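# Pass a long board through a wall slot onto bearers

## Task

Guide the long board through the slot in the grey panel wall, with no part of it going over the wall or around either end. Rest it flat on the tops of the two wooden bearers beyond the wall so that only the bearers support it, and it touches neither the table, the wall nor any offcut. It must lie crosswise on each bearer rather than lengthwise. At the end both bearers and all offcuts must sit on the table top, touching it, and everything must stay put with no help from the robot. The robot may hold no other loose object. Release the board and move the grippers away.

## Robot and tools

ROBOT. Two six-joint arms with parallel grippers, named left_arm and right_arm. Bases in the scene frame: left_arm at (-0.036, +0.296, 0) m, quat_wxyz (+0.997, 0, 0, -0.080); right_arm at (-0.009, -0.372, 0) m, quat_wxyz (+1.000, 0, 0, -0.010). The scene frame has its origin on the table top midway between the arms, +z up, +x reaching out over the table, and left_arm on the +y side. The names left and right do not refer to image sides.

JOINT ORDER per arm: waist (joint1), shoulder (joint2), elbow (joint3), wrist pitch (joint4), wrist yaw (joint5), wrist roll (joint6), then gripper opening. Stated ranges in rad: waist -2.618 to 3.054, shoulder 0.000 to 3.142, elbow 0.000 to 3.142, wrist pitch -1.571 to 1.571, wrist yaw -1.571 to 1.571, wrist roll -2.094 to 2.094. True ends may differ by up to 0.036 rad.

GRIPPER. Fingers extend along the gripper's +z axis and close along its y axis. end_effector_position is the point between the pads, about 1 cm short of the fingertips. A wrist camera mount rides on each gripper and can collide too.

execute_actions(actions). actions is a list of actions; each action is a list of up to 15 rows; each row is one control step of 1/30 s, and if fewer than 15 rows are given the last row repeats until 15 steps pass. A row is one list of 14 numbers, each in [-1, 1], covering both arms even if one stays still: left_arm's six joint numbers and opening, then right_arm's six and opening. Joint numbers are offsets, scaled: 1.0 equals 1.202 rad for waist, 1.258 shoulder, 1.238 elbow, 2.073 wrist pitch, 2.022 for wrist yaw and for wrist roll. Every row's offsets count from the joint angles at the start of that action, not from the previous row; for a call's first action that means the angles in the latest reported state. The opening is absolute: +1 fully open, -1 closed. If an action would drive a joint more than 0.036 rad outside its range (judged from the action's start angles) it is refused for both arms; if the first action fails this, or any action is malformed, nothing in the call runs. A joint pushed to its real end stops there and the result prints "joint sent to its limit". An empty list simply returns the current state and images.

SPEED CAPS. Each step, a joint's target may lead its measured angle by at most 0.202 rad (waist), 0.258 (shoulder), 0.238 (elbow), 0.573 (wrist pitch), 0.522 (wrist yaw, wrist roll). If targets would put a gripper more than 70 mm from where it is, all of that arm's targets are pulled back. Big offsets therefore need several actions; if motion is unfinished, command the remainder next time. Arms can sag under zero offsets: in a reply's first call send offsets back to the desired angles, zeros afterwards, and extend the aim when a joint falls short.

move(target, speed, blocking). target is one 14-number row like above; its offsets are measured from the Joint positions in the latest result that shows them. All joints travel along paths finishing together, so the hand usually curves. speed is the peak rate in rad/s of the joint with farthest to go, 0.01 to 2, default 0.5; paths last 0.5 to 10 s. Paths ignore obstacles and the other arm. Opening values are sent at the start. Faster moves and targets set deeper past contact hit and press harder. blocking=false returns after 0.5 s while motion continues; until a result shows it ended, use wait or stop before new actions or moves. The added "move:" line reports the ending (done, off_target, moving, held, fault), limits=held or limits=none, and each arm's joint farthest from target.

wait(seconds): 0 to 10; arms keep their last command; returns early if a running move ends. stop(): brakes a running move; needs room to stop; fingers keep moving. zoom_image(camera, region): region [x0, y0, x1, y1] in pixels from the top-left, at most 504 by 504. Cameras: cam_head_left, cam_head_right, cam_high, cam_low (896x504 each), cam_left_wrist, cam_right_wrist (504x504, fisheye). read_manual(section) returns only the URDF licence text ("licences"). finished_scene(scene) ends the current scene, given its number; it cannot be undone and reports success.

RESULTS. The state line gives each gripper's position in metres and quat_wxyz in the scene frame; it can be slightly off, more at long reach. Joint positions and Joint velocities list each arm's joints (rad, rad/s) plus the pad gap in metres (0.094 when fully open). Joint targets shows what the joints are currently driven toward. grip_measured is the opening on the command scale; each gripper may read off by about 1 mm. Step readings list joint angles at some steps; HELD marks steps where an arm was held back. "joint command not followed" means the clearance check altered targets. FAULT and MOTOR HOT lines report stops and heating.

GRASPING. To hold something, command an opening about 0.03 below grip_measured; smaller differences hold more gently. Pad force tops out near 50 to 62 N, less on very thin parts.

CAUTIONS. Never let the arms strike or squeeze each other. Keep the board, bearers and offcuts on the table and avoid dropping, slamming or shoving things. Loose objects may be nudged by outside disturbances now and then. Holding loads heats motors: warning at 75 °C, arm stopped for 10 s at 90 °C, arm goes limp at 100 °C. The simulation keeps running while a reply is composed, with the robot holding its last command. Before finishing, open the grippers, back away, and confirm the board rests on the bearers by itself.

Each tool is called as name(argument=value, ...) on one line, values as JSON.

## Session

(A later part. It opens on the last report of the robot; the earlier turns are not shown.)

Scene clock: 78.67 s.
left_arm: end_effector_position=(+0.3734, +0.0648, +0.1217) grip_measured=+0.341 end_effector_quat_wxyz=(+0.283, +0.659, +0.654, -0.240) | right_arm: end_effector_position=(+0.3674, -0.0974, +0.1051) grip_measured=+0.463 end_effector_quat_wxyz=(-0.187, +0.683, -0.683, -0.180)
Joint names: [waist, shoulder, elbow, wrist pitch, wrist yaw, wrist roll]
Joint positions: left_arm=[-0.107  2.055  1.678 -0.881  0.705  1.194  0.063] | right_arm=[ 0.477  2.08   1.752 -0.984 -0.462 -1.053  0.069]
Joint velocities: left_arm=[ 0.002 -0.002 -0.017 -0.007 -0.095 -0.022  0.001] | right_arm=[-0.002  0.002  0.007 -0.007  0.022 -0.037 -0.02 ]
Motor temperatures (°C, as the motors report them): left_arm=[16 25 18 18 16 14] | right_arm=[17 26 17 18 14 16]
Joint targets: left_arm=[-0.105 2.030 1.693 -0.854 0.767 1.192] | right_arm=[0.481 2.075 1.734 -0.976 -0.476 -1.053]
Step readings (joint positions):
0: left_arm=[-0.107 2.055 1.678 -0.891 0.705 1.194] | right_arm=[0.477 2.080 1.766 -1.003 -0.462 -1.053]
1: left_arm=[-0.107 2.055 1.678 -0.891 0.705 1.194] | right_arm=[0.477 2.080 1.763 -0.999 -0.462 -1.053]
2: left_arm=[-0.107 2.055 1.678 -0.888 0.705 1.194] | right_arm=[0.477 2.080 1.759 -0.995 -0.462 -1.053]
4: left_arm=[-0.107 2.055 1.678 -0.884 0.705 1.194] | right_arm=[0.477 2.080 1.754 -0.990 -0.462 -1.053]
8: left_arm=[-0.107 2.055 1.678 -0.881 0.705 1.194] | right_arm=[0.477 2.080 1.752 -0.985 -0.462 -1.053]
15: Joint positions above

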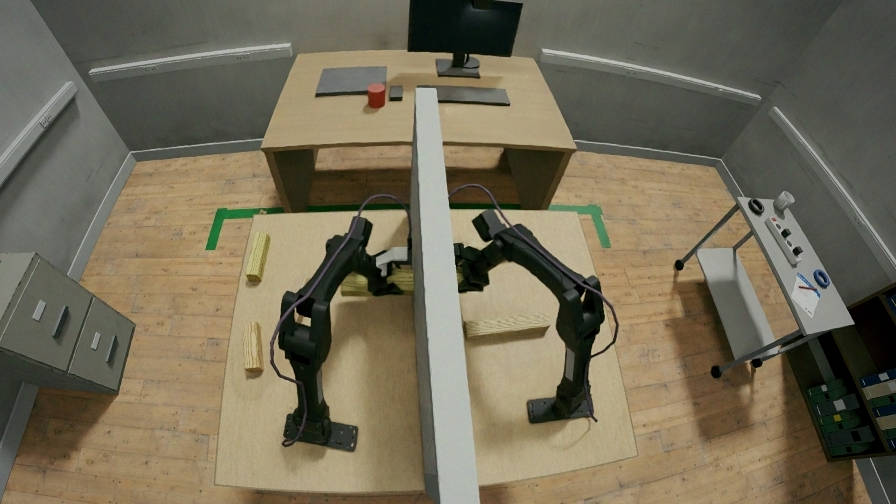

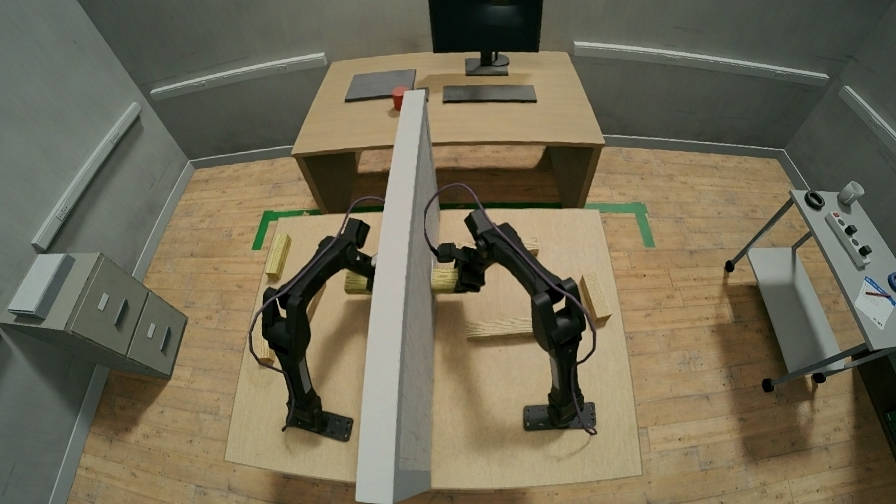

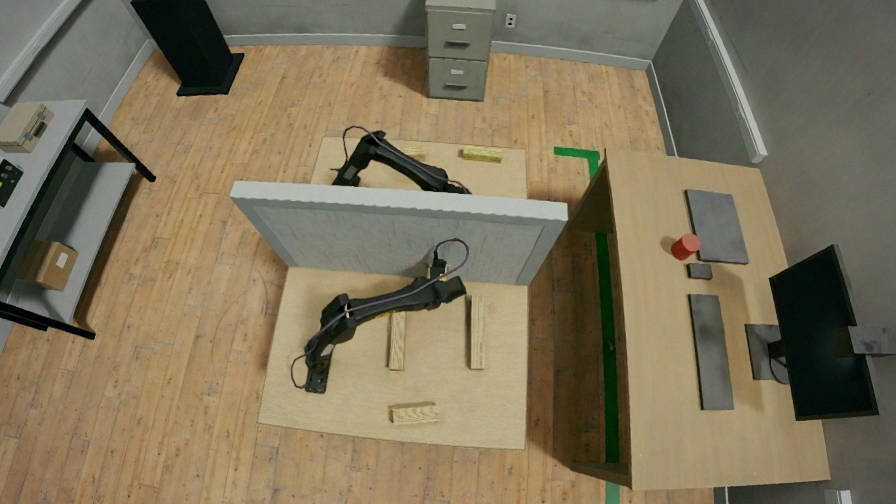

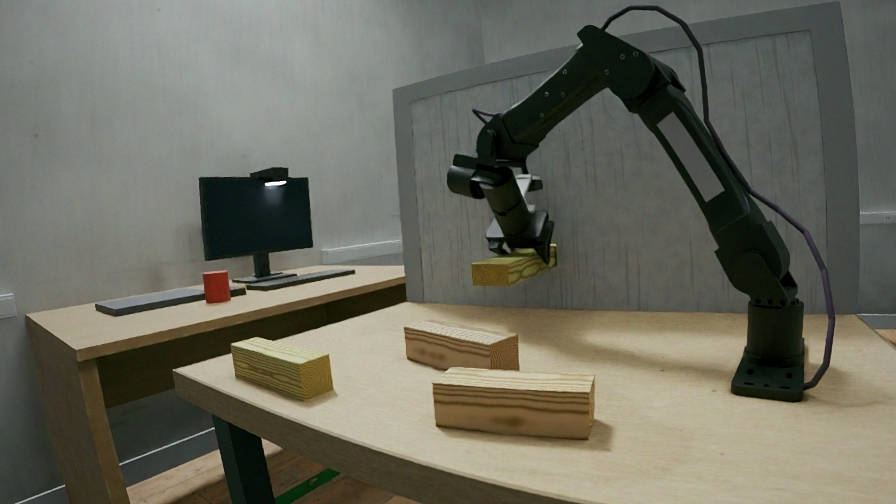

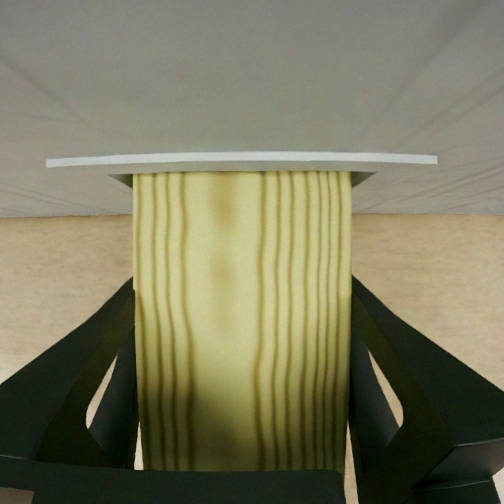

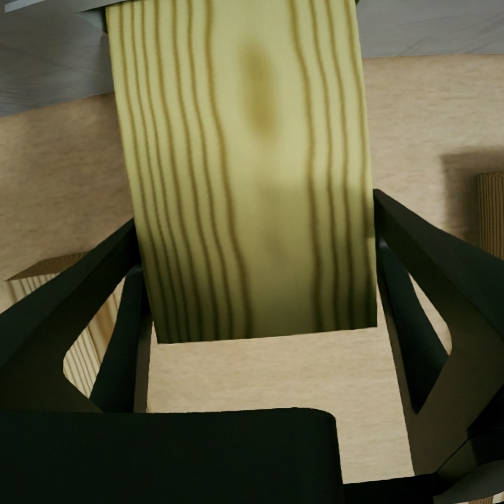

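execute_actions(actions=[])

Scene clock: 79.57 s.
left_arm: end_effector_position=(+0.3734, +0.0648, +0.1217) grip_measured=+0.341 end_effector_quat_wxyz=(+0.283, +0.659, +0.654, -0.240) | right_arm: end_effector_position=(+0.3674, -0.0974, +0.1051) grip_measured=+0.453 end_effector_quat_wxyz=(-0.187, +0.683, -0.683, -0.180)
Joint names: [waist, shoulder, elbow, wrist pitch, wrist yaw, wrist roll]
Joint positions: left_arm=[-0.107  2.055  1.678 -0.881  0.705  1.194  0.063] | right_arm=[ 0.477  2.08   1.752 -0.984 -0.462 -1.053  0.068]
Joint velocities: left_arm=[ 0.012  0.002  0.007  0.022 -0.007  0.022 -0.   ] | right_arm=[ 0.012  0.002 -0.002  0.066 -0.007 -0.051  0.   ]
Motor temperatures (°C, as the motors report them): left_arm=[16 25 18 18 16 14] | right_arm=[17 26 17 18 14 16]
Joint targets: left_arm=[-0.105 2.030 1.693 -0.854 0.767 1.192] | right_arm=[0.481 2.075 1.734 -0.976 -0.476 -1.053]

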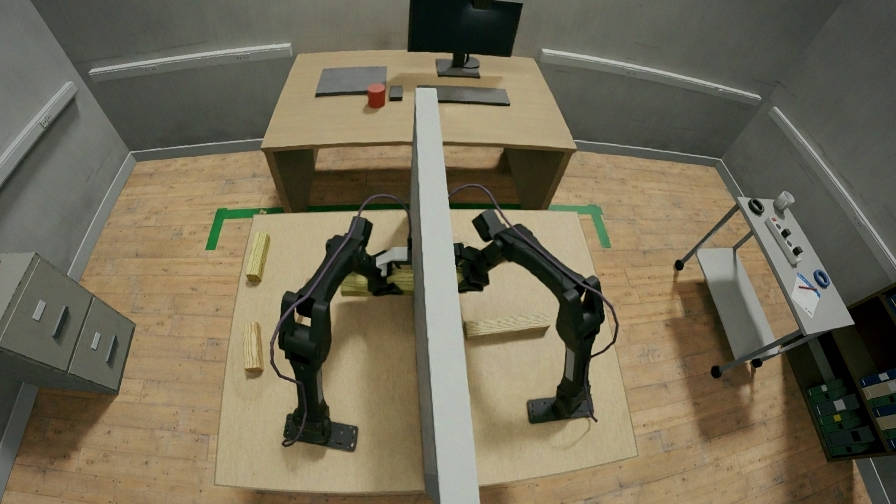

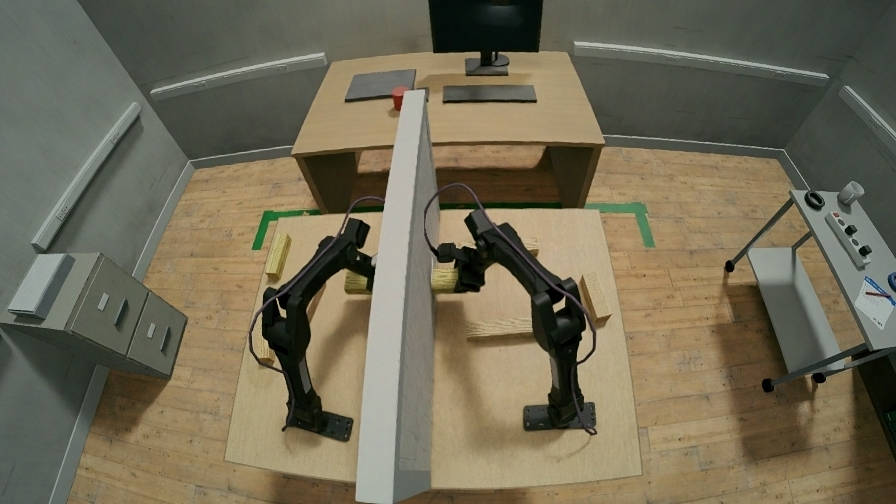

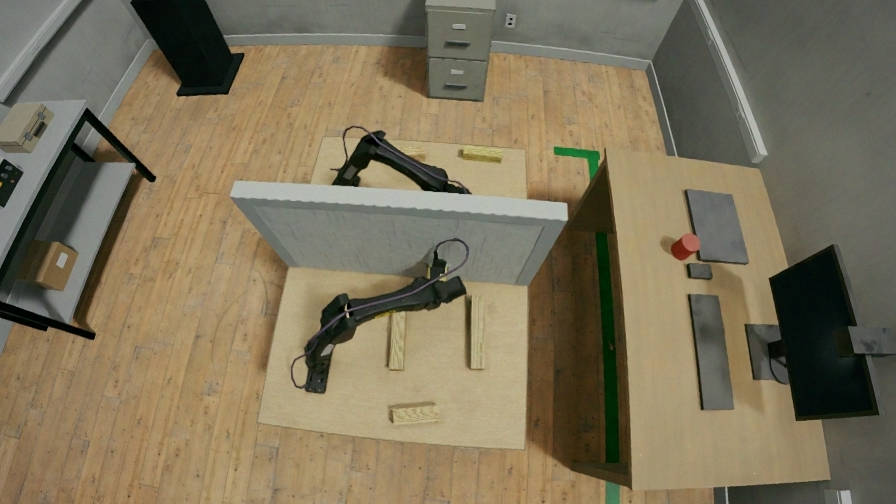

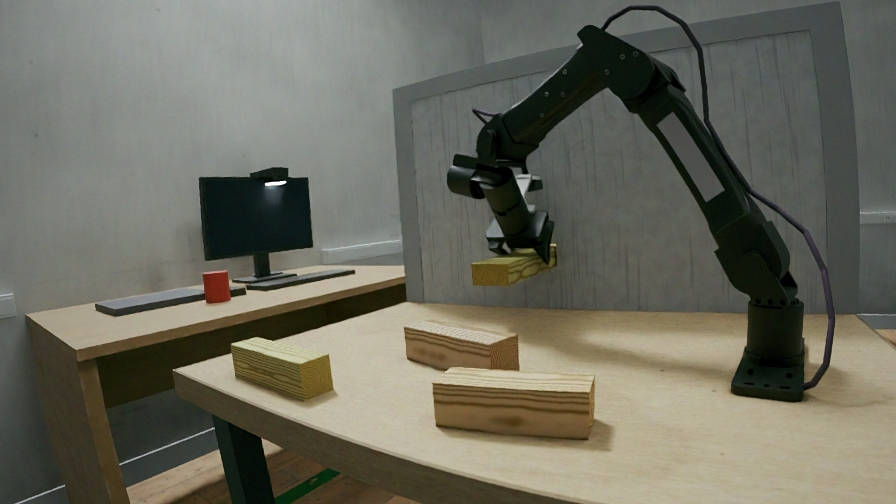

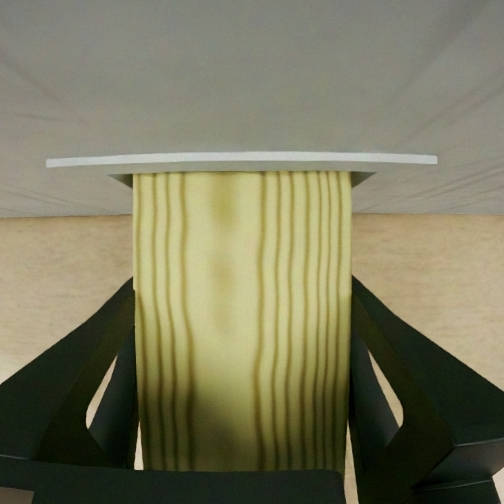

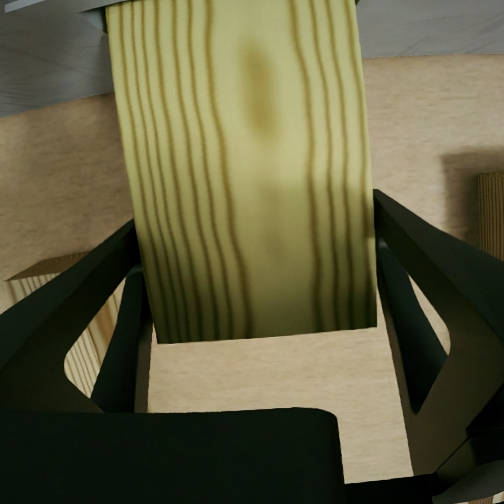

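execute_actions(actions=[[[0.0017,-0.0199,0.0121,0.0130,0.0307,-0.001,0.05,0.0033,-0.004,-0.008,0.002,-0.0069,0,0.42],[0.0017,-0.0199,0.0121,0.0130,0.0307,-0.001,0.05,0.0033,-0.004,-0.002,0.001,-0.0069,0,0.40],[0.0017,-0.0199,0.0121,0.0130,0.0307,-0.001,0.05,0.0033,-0.004,0.003,0,-0.0069,0,0.38],[0.0017,-0.0199,0.0121,0.0130,0.0307,-0.001,0.05,0.0033,-0.004,0.0065,-0.001,-0.0069,0,0.36],[0.0017,-0.0199,0.0121,0.0130,0.0307,-0.001,0.05,0.0033,-0.004,0.0065,-0.001,-0.0069,0,0.345],[0.0017,-0.0199,0.0121,0.0130,0.0307,-0.001,0.05,0.0033,-0.004,0.0065,-0.001,-0.0069,0,0.33],[0.0017,-0.0199,0.0121,0.0130,0.0307,-0.001,0.05,0.0033,-0.004,0.0065,-0.001,-0.0069,0,0.31],[0.0017,-0.0199,0.0121,0.0130,0.0307,-0.001,0.05,0.0033,-0.004,0.0065,-0.001,-0.0069,0,0.28],[0.0017,-0.0199,0.0121,0.0130,0.0307,-0.001,0.05,0.0033,-0.004,0.0065,-0.001,-0.0069,0,0.24],[0.0017,-0.0199,0.0121,0.0130,0.0307,-0.001,0.05,0.0033,-0.004,0.0065,-0.001,-0.0069,0,0.18],[0.0017,-0.0199,0.0121,0.0130,0.0307,-0.001,0.05,0.0033,-0.004,0.0065,-0.001,-0.0069,0,0.12],[0.0017,-0.0199,0.0121,0.0130,0.0307,-0.001,0.05,0.0033,-0.004,0.0065,-0.001,-0.0069,0,0.05],[0.0017,-0.0199,0.0121,0.0130,0.0307,-0.001,0.05,0.0033,-0.004,0.0065,-0.001,-0.0069,0,0.05],[0.0017,-0.0199,0.0121,0.0130,0.0307,-0.001,0.05,0.0033,-0.004,0.0065,-0.001,-0.0069,0,0.05],[0.0017,-0.0199,0.0121,0.0130,0.0307,-0.001,0.05,0.0033,-0.004,0.0065,-0.001,-0.0069,0,0.05]]])

Scene clock: 82.27 s.
left_arm: end_effector_position=(+0.3734, +0.0648, +0.1217) grip_measured=+0.341 end_effector_quat_wxyz=(+0.283, +0.659, +0.654, -0.240) | right_arm: end_effector_position=(+0.3674, -0.0974, +0.1051) grip_measured=+0.350 end_effector_quat_wxyz=(-0.187, +0.683, -0.683, -0.180)
Joint names: [waist, shoulder, elbow, wrist pitch, wrist yaw, wrist roll]
Joint positions: left_arm=[-0.107  2.055  1.678 -0.881  0.705  1.194  0.063] | right_arm=[ 0.477  2.08   1.752 -0.984 -0.462 -1.053  0.063]
Joint velocities: left_arm=[ 0.032  0.017  0.002 -0.037 -0.007 -0.066 -0.   ] | right_arm=[0.007 0.002 0.007 0.051 0.022 0.007 0.001]
Motor temperatures (°C, as the motors report them): left_arm=[16 25 18 19 16 14] | right_arm=[17 26 17 18 14 16]
Joint targets: left_arm=[-0.105 2.030 1.693 -0.854 0.767 1.192] | right_arm=[0.481 2.075 1.760 -0.986 -0.476 -1.053]
Step readings (joint positions):
0: left_arm=[-0.107 2.055 1.678 -0.881 0.705 1.194] | right_arm=[0.477 2.080 1.752 -0.984 -0.462 -1.053]
1: left_arm=[-0.107 2.055 1.678 -0.881 0.705 1.194] | right_arm=[0.477 2.080 1.752 -0.984 -0.462 -1.053]
2: left_arm=[-0.107 2.055 1.678 -0.881 0.705 1.194] | right_arm=[0.477 2.080 1.752 -0.984 -0.462 -1.053]
4: left_arm=[-0.107 2.055 1.678 -0.881 0.705 1.194] | right_arm=[0.477 2.080 1.752 -0.984 -0.462 -1.053]
8: left_arm=[-0.107 2.055 1.678 -0.881 0.705 1.194] | right_arm=[0.477 2.080 1.752 -0.984 -0.462 -1.053]
15: Joint positions above

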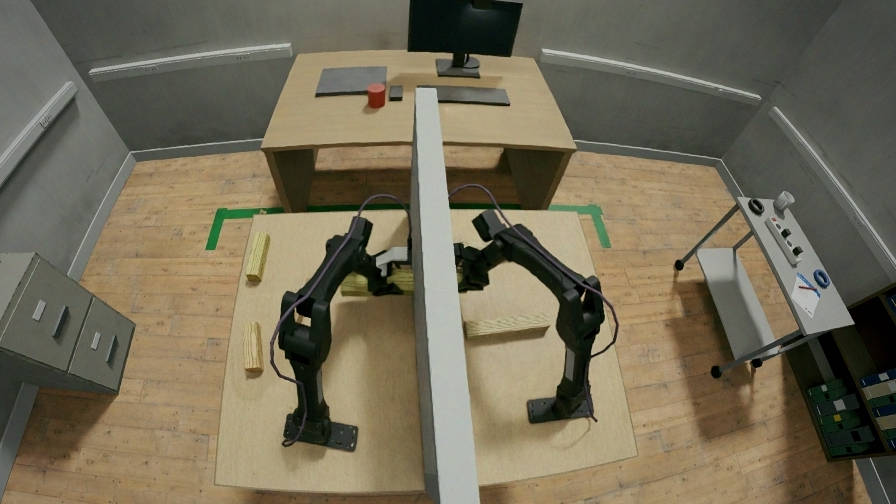

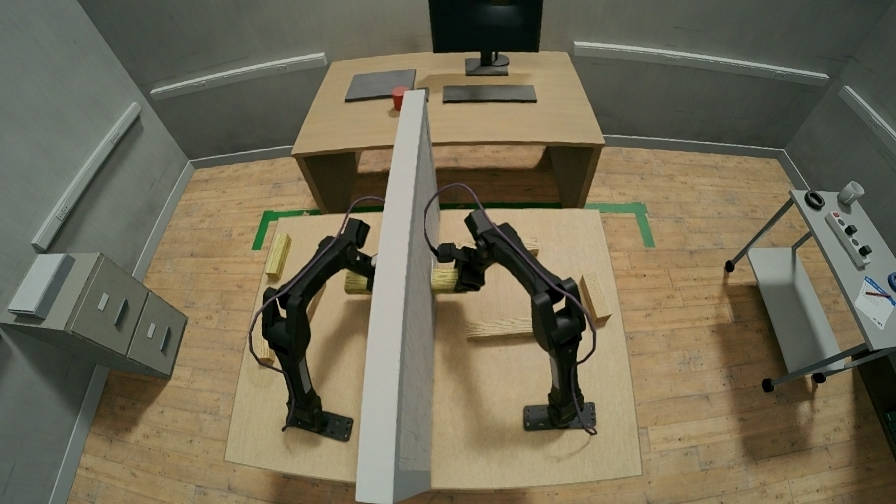

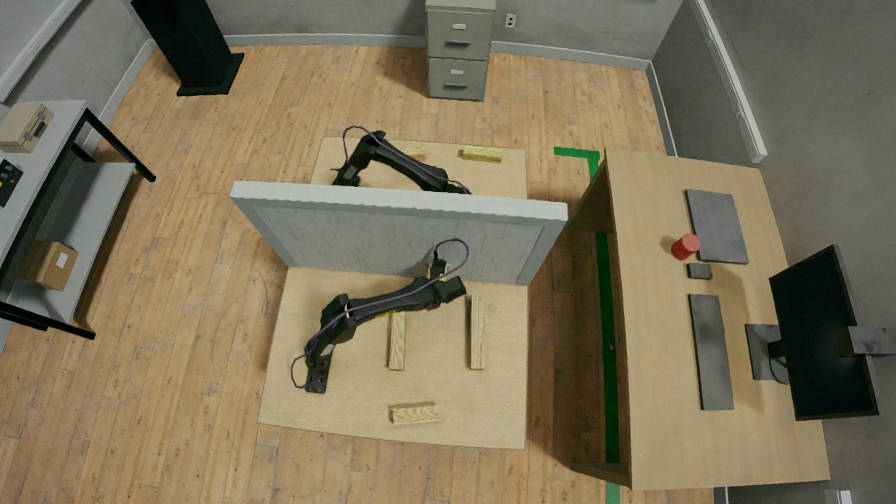

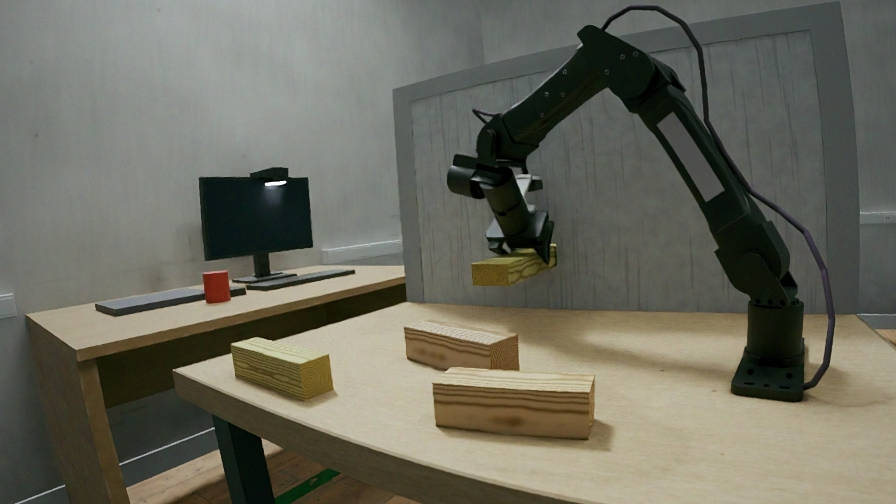

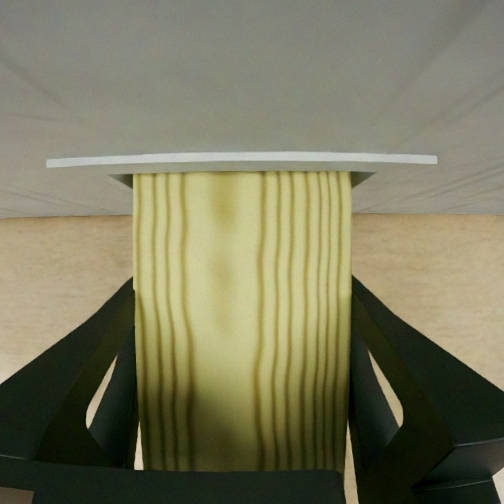

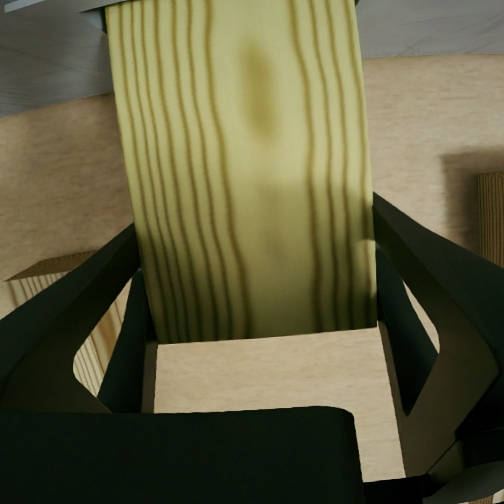

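execute_actions(actions=[[[0.0015,-0.0179,0.0113,0.0108,0.0263,-0.0009,0.05,0.0033,-0.004,0.0065,-0.001,-0.0069,0,0.05],[0.0012,-0.0158,0.0105,0.0086,0.0219,-0.0007,0.05,0.0033,-0.0035,0.0062,-0.0015,-0.0063,0,0.05],[0.0010,-0.0138,0.0097,0.0064,0.0175,-0.0006,0.05,0.0033,-0.003,0.006,-0.002,-0.0057,0,0.05],[0.0007,-0.0117,0.0089,0.0042,0.0132,-0.0004,0.05,0.0033,-0.0025,0.0057,-0.0025,-0.005,0,0.05],[0.0005,-0.0097,0.0081,0.0020,0.0088,-0.0003,0.05,0.0033,-0.002,0.0055,-0.003,-0.0044,0,0.05],[0.0002,-0.0076,0.0073,-0.0002,0.0044,-0.0001,0.05,0.0033,-0.0015,0.0052,-0.0035,-0.0038,0,0.05],[0,-0.0056,0.0065,-0.0024,0,0,0.05,0.0033,-0.001,0.005,-0.004,-0.0032,0,0.05],[0,-0.0056,0.0065,-0.0024,0,0,0.05,0.0033,-0.001,0.005,-0.004,-0.0032,0,0.05],[0,-0.0056,0.0065,-0.0024,0,0,0.2,0.0033,-0.001,0.005,-0.004,-0.0032,0,0.05],[0,-0.0056,0.0065,-0.0024,0,0,0.31,0.0033,-0.001,0.005,-0.004,-0.0032,0,0.05],[0,-0.0056,0.0065,-0.0024,0,0,0.36,0.0033,-0.001,0.005,-0.004,-0.0032,0,0.05],[0,-0.0056,0.0065,-0.0024,0,0,0.45,0.0033,-0.001,0.005,-0.004,-0.0032,0,0.05],[0,-0.0056,0.0065,-0.0024,0,0,0.6,0.0033,-0.001,0.005,-0.004,-0.0032,0,0.05],[0,-0.0056,0.0065,-0.0024,0,0,0.75,0.0033,-0.001,0.005,-0.004,-0.0032,0,0.05],[0,-0.0056,0.0065,-0.0024,0,0,0.75,0.0033,-0.001,0.005,-0.004,-0.0032,0,0.05]]])

execute_actions(actions=[])

Scene clock: 86.20 s.
left_arm: end_effector_position=(+0.3735, +0.0656, +0.1210) grip_measured=+0.731 end_effector_quat_wxyz=(+0.281, +0.660, +0.655, -0.238) | right_arm: end_effector_position=(+0.3674, -0.0977, +0.1049) grip_measured=+0.350 end_effector_quat_wxyz=(-0.186, +0.682, -0.684, -0.180)
Joint names: [waist, shoulder, elbow, wrist pitch, wrist yaw, wrist roll]
Joint positions: left_arm=[-0.107  2.055  1.678 -0.883  0.699  1.195  0.081] | right_arm=[ 0.477  2.08   1.752 -0.985 -0.461 -1.051  0.063]
Joint velocities: left_arm=[-0.002  0.002  0.007 -0.007  0.051 -0.066  0.033] | right_arm=[-0.002 -0.002  0.002  0.037 -0.022 -0.007  0.   ]
Motor temperatures (°C, as the motors report them): left_arm=[16 26 18 19 16 14] | right_arm=[17 26 17 18 14 16]
Joint targets: left_arm=[-0.107 2.048 1.686 -0.886 0.705 1.195] | right_arm=[0.481 2.079 1.759 -0.992 -0.469 -1.053]
Step readings (joint positions):
0: left_arm=[-0.107 2.055 1.678 -0.881 0.705 1.194] | right_arm=[0.477 2.080 1.752 -0.984 -0.462 -1.053]
1: left_arm=[-0.107 2.055 1.678 -0.881 0.705 1.194] | right_arm=[0.477 2.080 1.752 -0.984 -0.462 -1.053]
2: left_arm=[-0.107 2.055 1.678 -0.881 0.704 1.194] | right_arm=[0.477 2.080 1.752 -0.984 -0.462 -1.053]
4: left_arm=[-0.107 2.055 1.678 -0.881 0.703 1.194] | right_arm=[0.477 2.080 1.752 -0.984 -0.462 -1.053]
8: left_arm=[-0.107 2.055 1.678 -0.883 0.700 1.194] | right_arm=[0.477 2.080 1.752 -0.983 -0.462 -1.053]
15: Joint positions above

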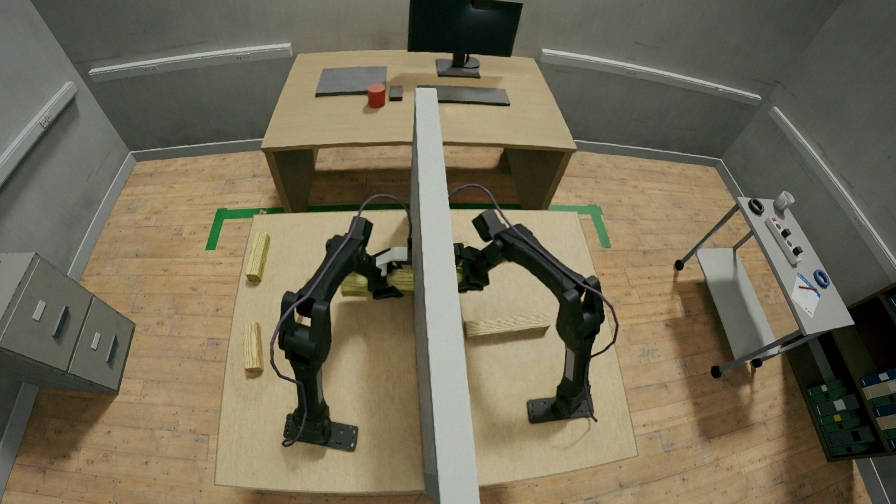

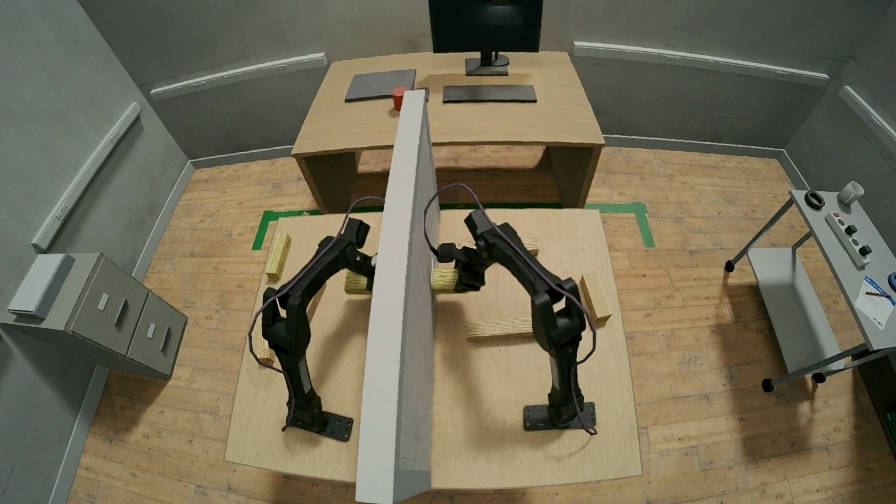

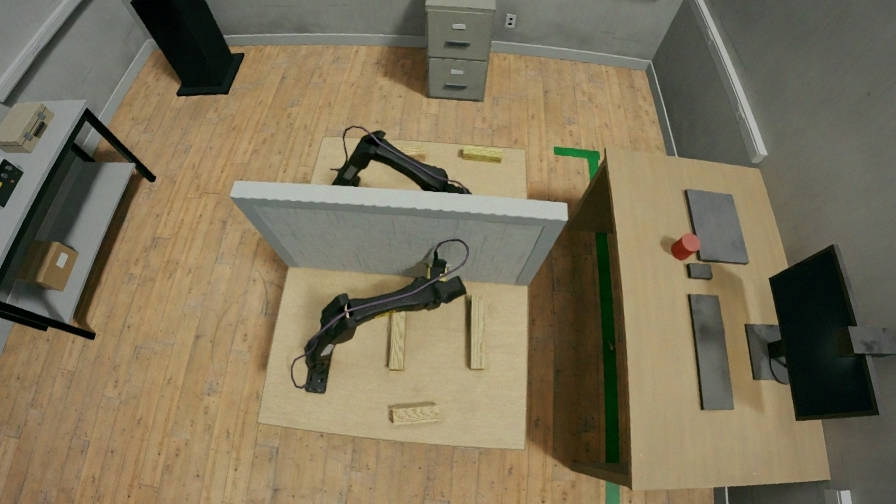

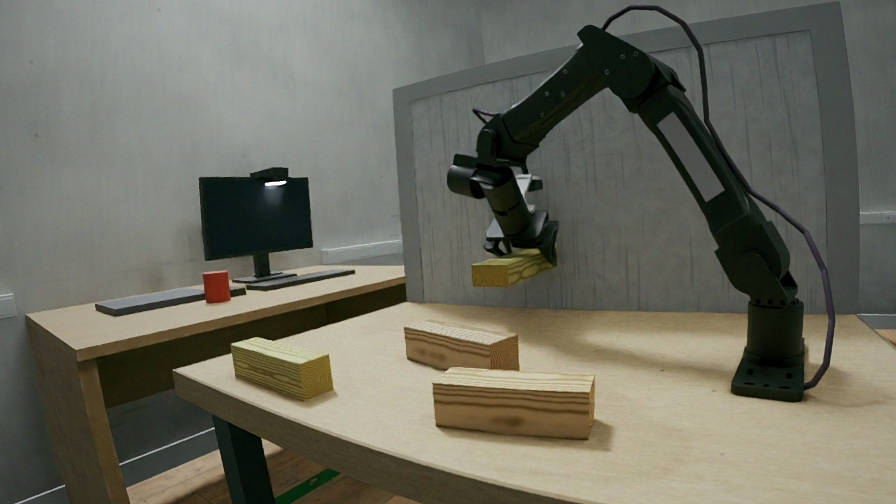

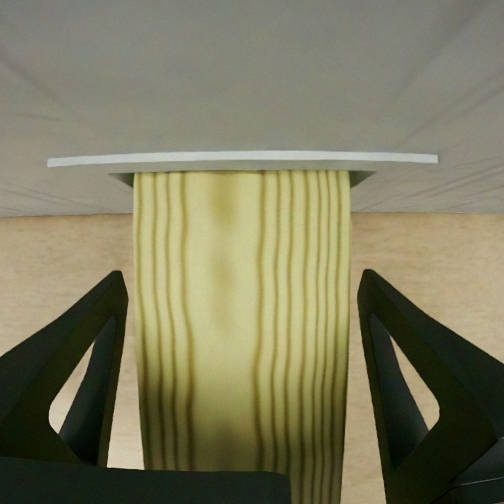

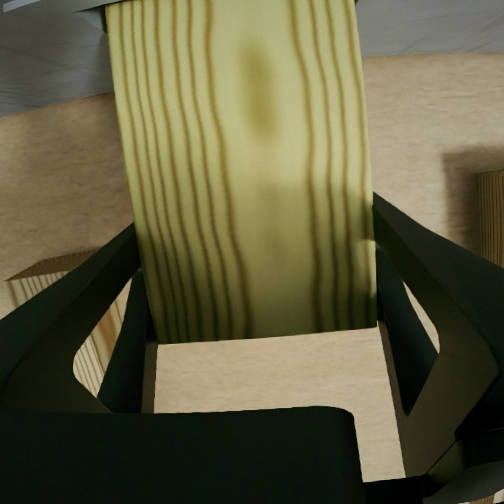

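Scene clock: 86.20 s.
left_arm: end_effector_position=(+0.3735, +0.0656, +0.1210) grip_measured=+0.731 end_effector_quat_wxyz=(+0.281, +0.660, +0.655, -0.238) | right_arm: end_effector_position=(+0.3674, -0.0977, +0.1049) grip_measured=+0.350 end_effector_quat_wxyz=(-0.186, +0.682, -0.684, -0.180)
Joint names: [waist, shoulder, elbow, wrist pitch, wrist yaw, wrist roll]
Joint positions: left_arm=[-0.107  2.055  1.678 -0.883  0.699  1.195  0.081] | right_arm=[ 0.477  2.08   1.752 -0.985 -0.461 -1.051  0.063]
Joint velocities: left_arm=[-0.002  0.002  0.007 -0.007  0.051 -0.066  0.033] | right_arm=[-0.002 -0.002  0.002  0.037 -0.022 -0.007  0.   ]
Motor temperatures (°C, as the motors report them): left_arm=[16 26 18 19 16 14] | right_arm=[17 26 17 18 14 16]
Joint targets: left_arm=[-0.107 2.048 1.686 -0.886 0.705 1.195] | right_arm=[0.481 2.079 1.759 -0.992 -0.469 -1.053]

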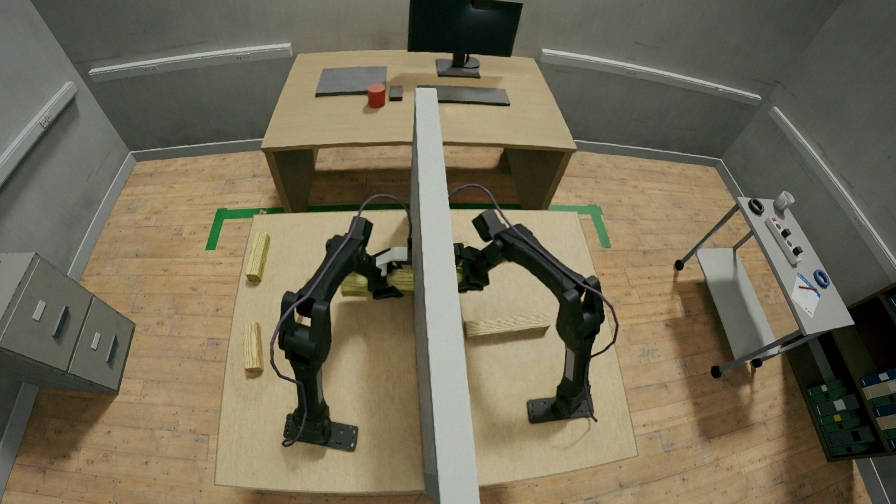

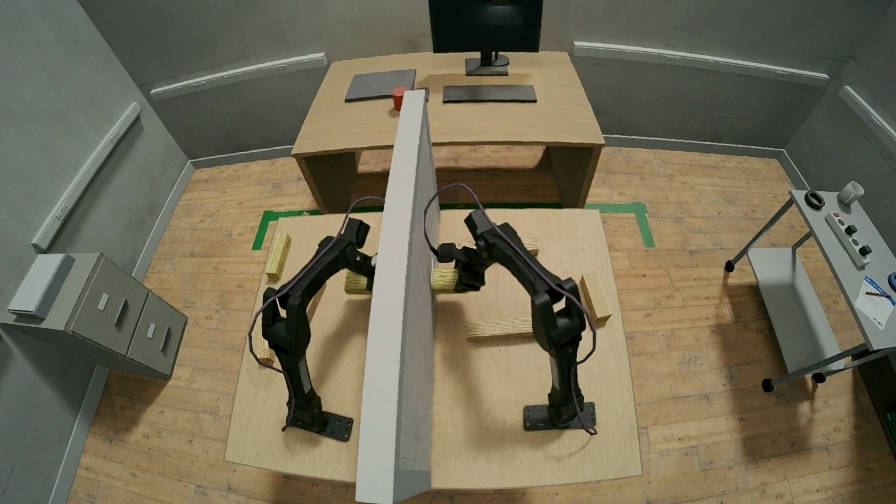

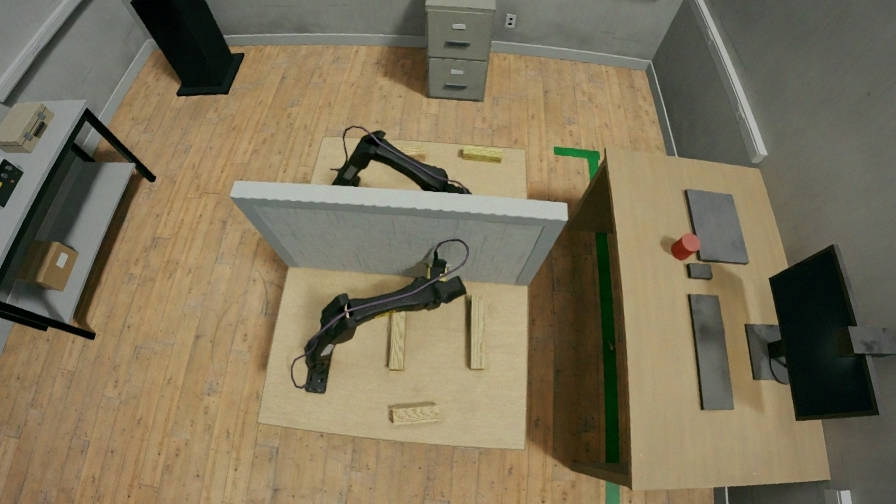

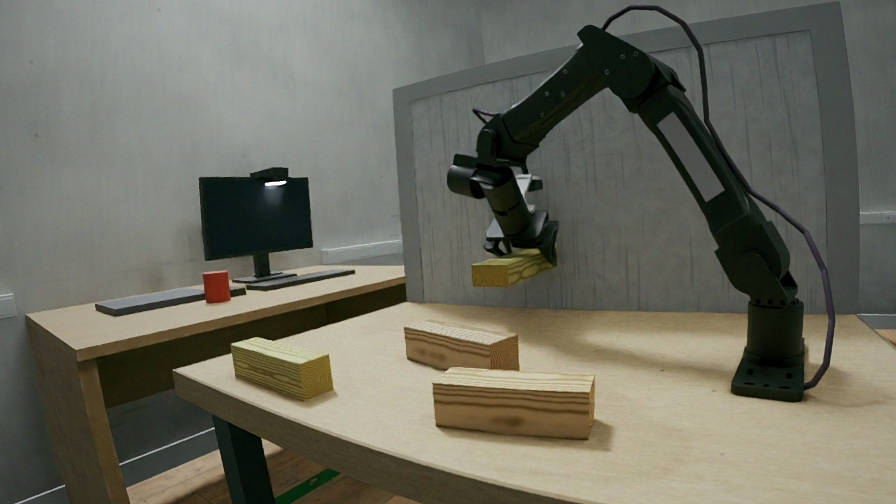

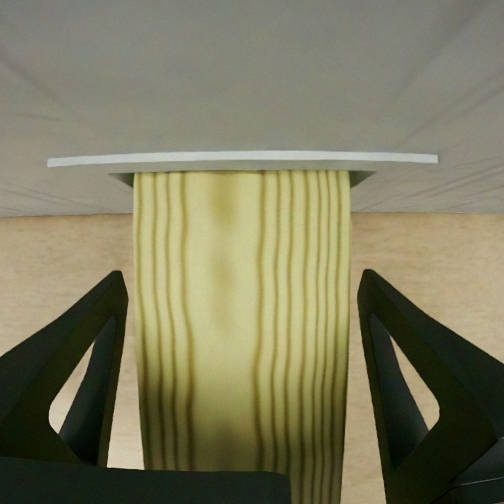

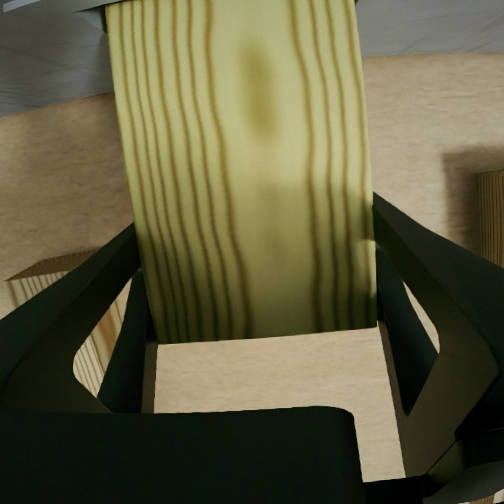

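execute_actions(actions=[[[0,-0.0056,0.0065,-0.0015,0.003,0,0.75,-0.0395,-0.0243,-0.0279,-0.0224,0.0080,-0.0085,0.05],[0,-0.0056,0.0065,-0.0015,0.003,0,0.75,-0.0390,-0.0271,-0.0301,-0.0233,0.0060,-0.0150,0.05],[0,-0.0056,0.0065,-0.0015,0.003,0,0.75,-0.0471,-0.0303,-0.0321,-0.0244,0.0039,-0.0227,0.05],[0,-0.0056,0.0065,-0.0015,0.003,0,0.75,-0.0478,-0.0355,-0.0386,-0.0257,0.0015,-0.0314,0.05],[0,-0.0056,0.0065,-0.0015,0.003,0,0.75,-0.0499,-0.0387,-0.0430,-0.0260,0,-0.0358,0.05],[0,-0.0056,0.0065,-0.0015,0.003,0,0.75,-0.0569,-0.0428,-0.0485,-0.0263,-0.0015,-0.0402,0.05],[0,-0.0056,0.0065,-0.0015,0.003,0,0.75,-0.0637,-0.0468,-0.0539,-0.0267,-0.0029,-0.0445,0.05],[0,-0.0056,0.0065,-0.0015,0.003,0,0.75,-0.0704,-0.0508,-0.0594,-0.0270,-0.0044,-0.0489,0.05],[0,-0.0056,0.0065,-0.0015,0.003,0,0.75,-0.0771,-0.0549,-0.0649,-0.0274,-0.0059,-0.0533,0.05],[0,-0.0056,0.0065,-0.0015,0.003,0,0.75,-0.0838,-0.0589,-0.0704,-0.0277,-0.0073,-0.0576,0.05],[0,-0.0056,0.0065,-0.0015,0.003,0,0.75,-0.0906,-0.0630,-0.0758,-0.0281,-0.0088,-0.0620,0.05],[0,-0.0056,0.0065,-0.0015,0.003,0,0.75,-0.0912,-0.0664,-0.0794,-0.0284,-0.0103,-0.0664,0.05],[0,-0.0056,0.0065,-0.0015,0.003,0,0.75,-0.0865,-0.0657,-0.0791,-0.0282,-0.0100,-0.0653,0.05],[0,-0.0056,0.0065,-0.0015,0.003,0,0.75,-0.0870,-0.0653,-0.0783,-0.0277,-0.0096,-0.0631,0.05],[0,-0.0056,0.0065,-0.0015,0.003,0,0.75,-0.0884,-0.0638,-0.0769,-0.0260,-0.0080,-0.0554,0.05]]])

Scene clock: 88.20 s.
left_arm: end_effector_position=(+0.3735, +0.0657, +0.1209) grip_measured=+0.749 end_effector_quat_wxyz=(+0.281, +0.660, +0.655, -0.237) | right_arm: end_effector_position=(+0.3667, -0.1434, +0.1061) grip_measured=+0.350 end_effector_quat_wxyz=(-0.182, +0.679, -0.688, -0.178)
Joint names: [waist, shoulder, elbow, wrist pitch, wrist yaw, wrist roll]
Joint positions: left_arm=[-0.107  2.055  1.678 -0.883  0.699  1.195  0.082] | right_arm=[ 0.378  2.02   1.675 -1.022 -0.477 -1.15   0.063]
Joint velocities: left_arm=[ 0.007 -0.012 -0.007 -0.007 -0.037  0.037  0.   ] | right_arm=[-0.027  0.007 -0.012 -0.095 -0.022 -0.022  0.001]
Motor temperatures (°C, as the motors report them): left_arm=[16 25 18 19 16 14] | right_arm=[17 27 17 18 14 16]
Joint targets: left_arm=[-0.107 2.048 1.686 -0.886 0.706 1.195] | right_arm=[0.371 2.000 1.657 -1.039 -0.477 -1.163]
Step readings (joint positions):
0: left_arm=[-0.107 2.055 1.678 -0.883 0.699 1.195] | right_arm=[0.477 2.080 1.752 -0.985 -0.461 -1.051]
1: left_arm=[-0.107 2.055 1.678 -0.883 0.699 1.195] | right_arm=[0.474 2.079 1.750 -0.985 -0.461 -1.051]
2: left_arm=[-0.107 2.055 1.678 -0.883 0.699 1.195] | right_arm=[0.470 2.076 1.745 -0.988 -0.462 -1.054]
4: left_arm=[-0.107 2.055 1.678 -0.883 0.699 1.195] | right_arm=[0.455 2.068 1.735 -0.993 -0.466 -1.071]
8: left_arm=[-0.107 2.055 1.678 -0.883 0.699 1.195] | right_arm=[0.421 2.046 1.710 -1.007 -0.468 -1.104]
15: Joint positions above

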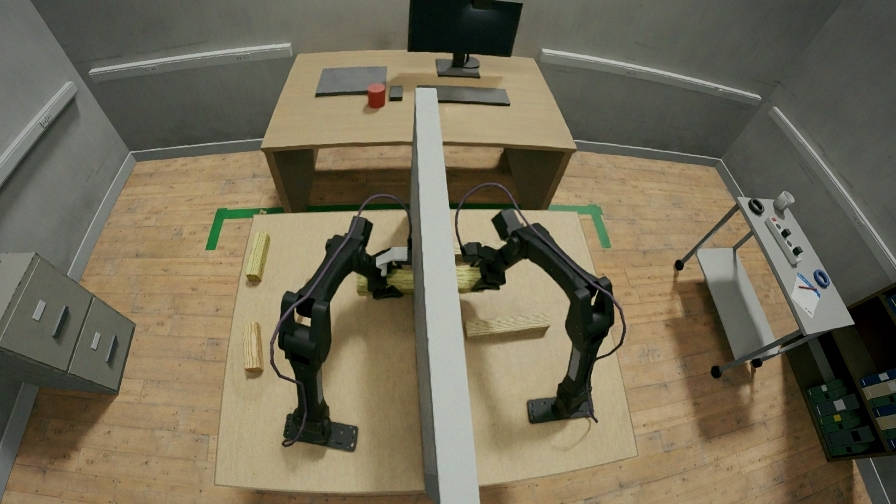

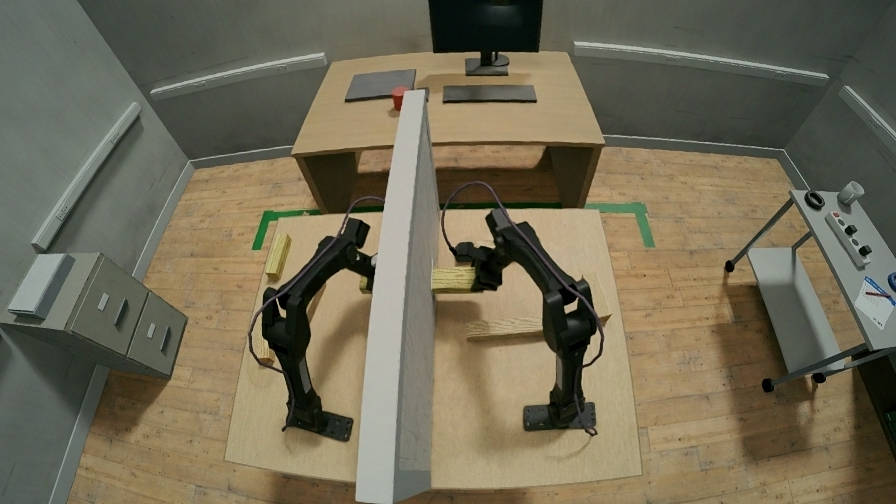

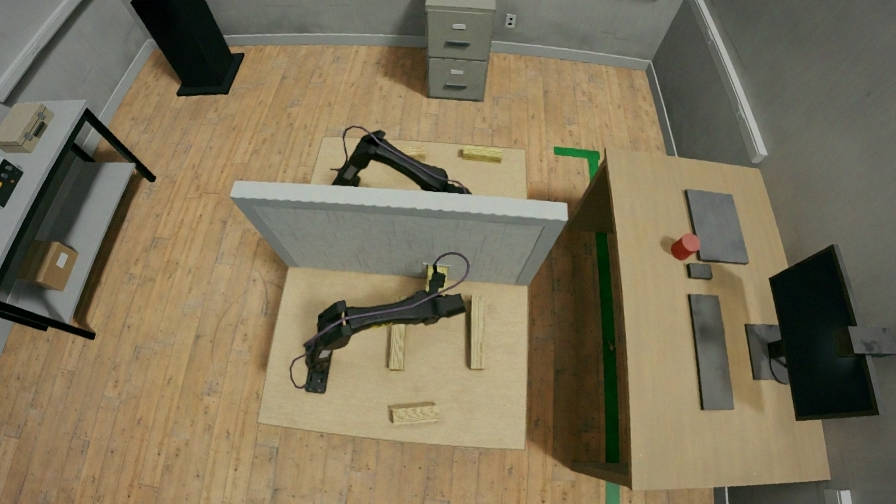

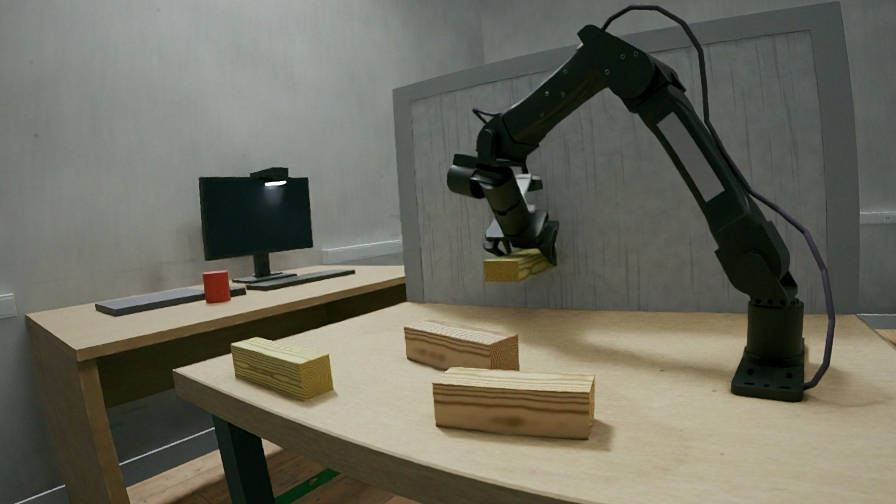

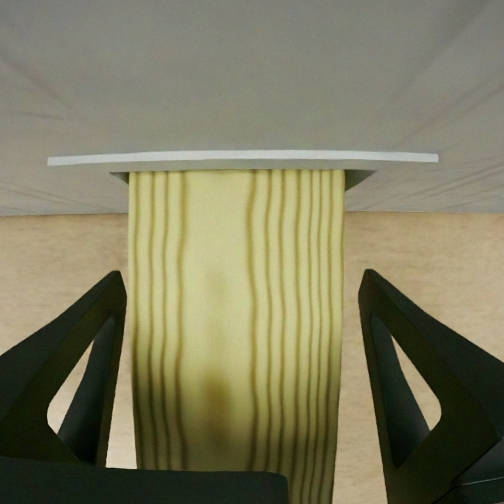

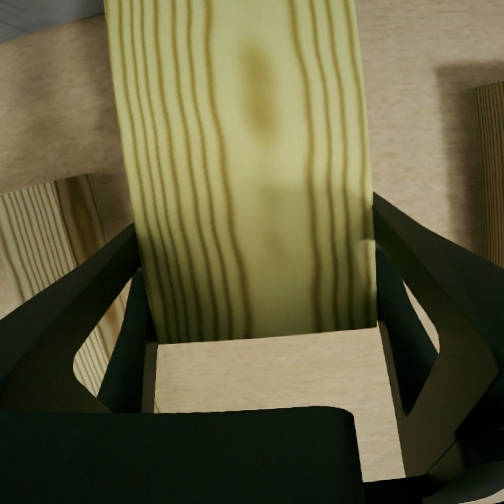

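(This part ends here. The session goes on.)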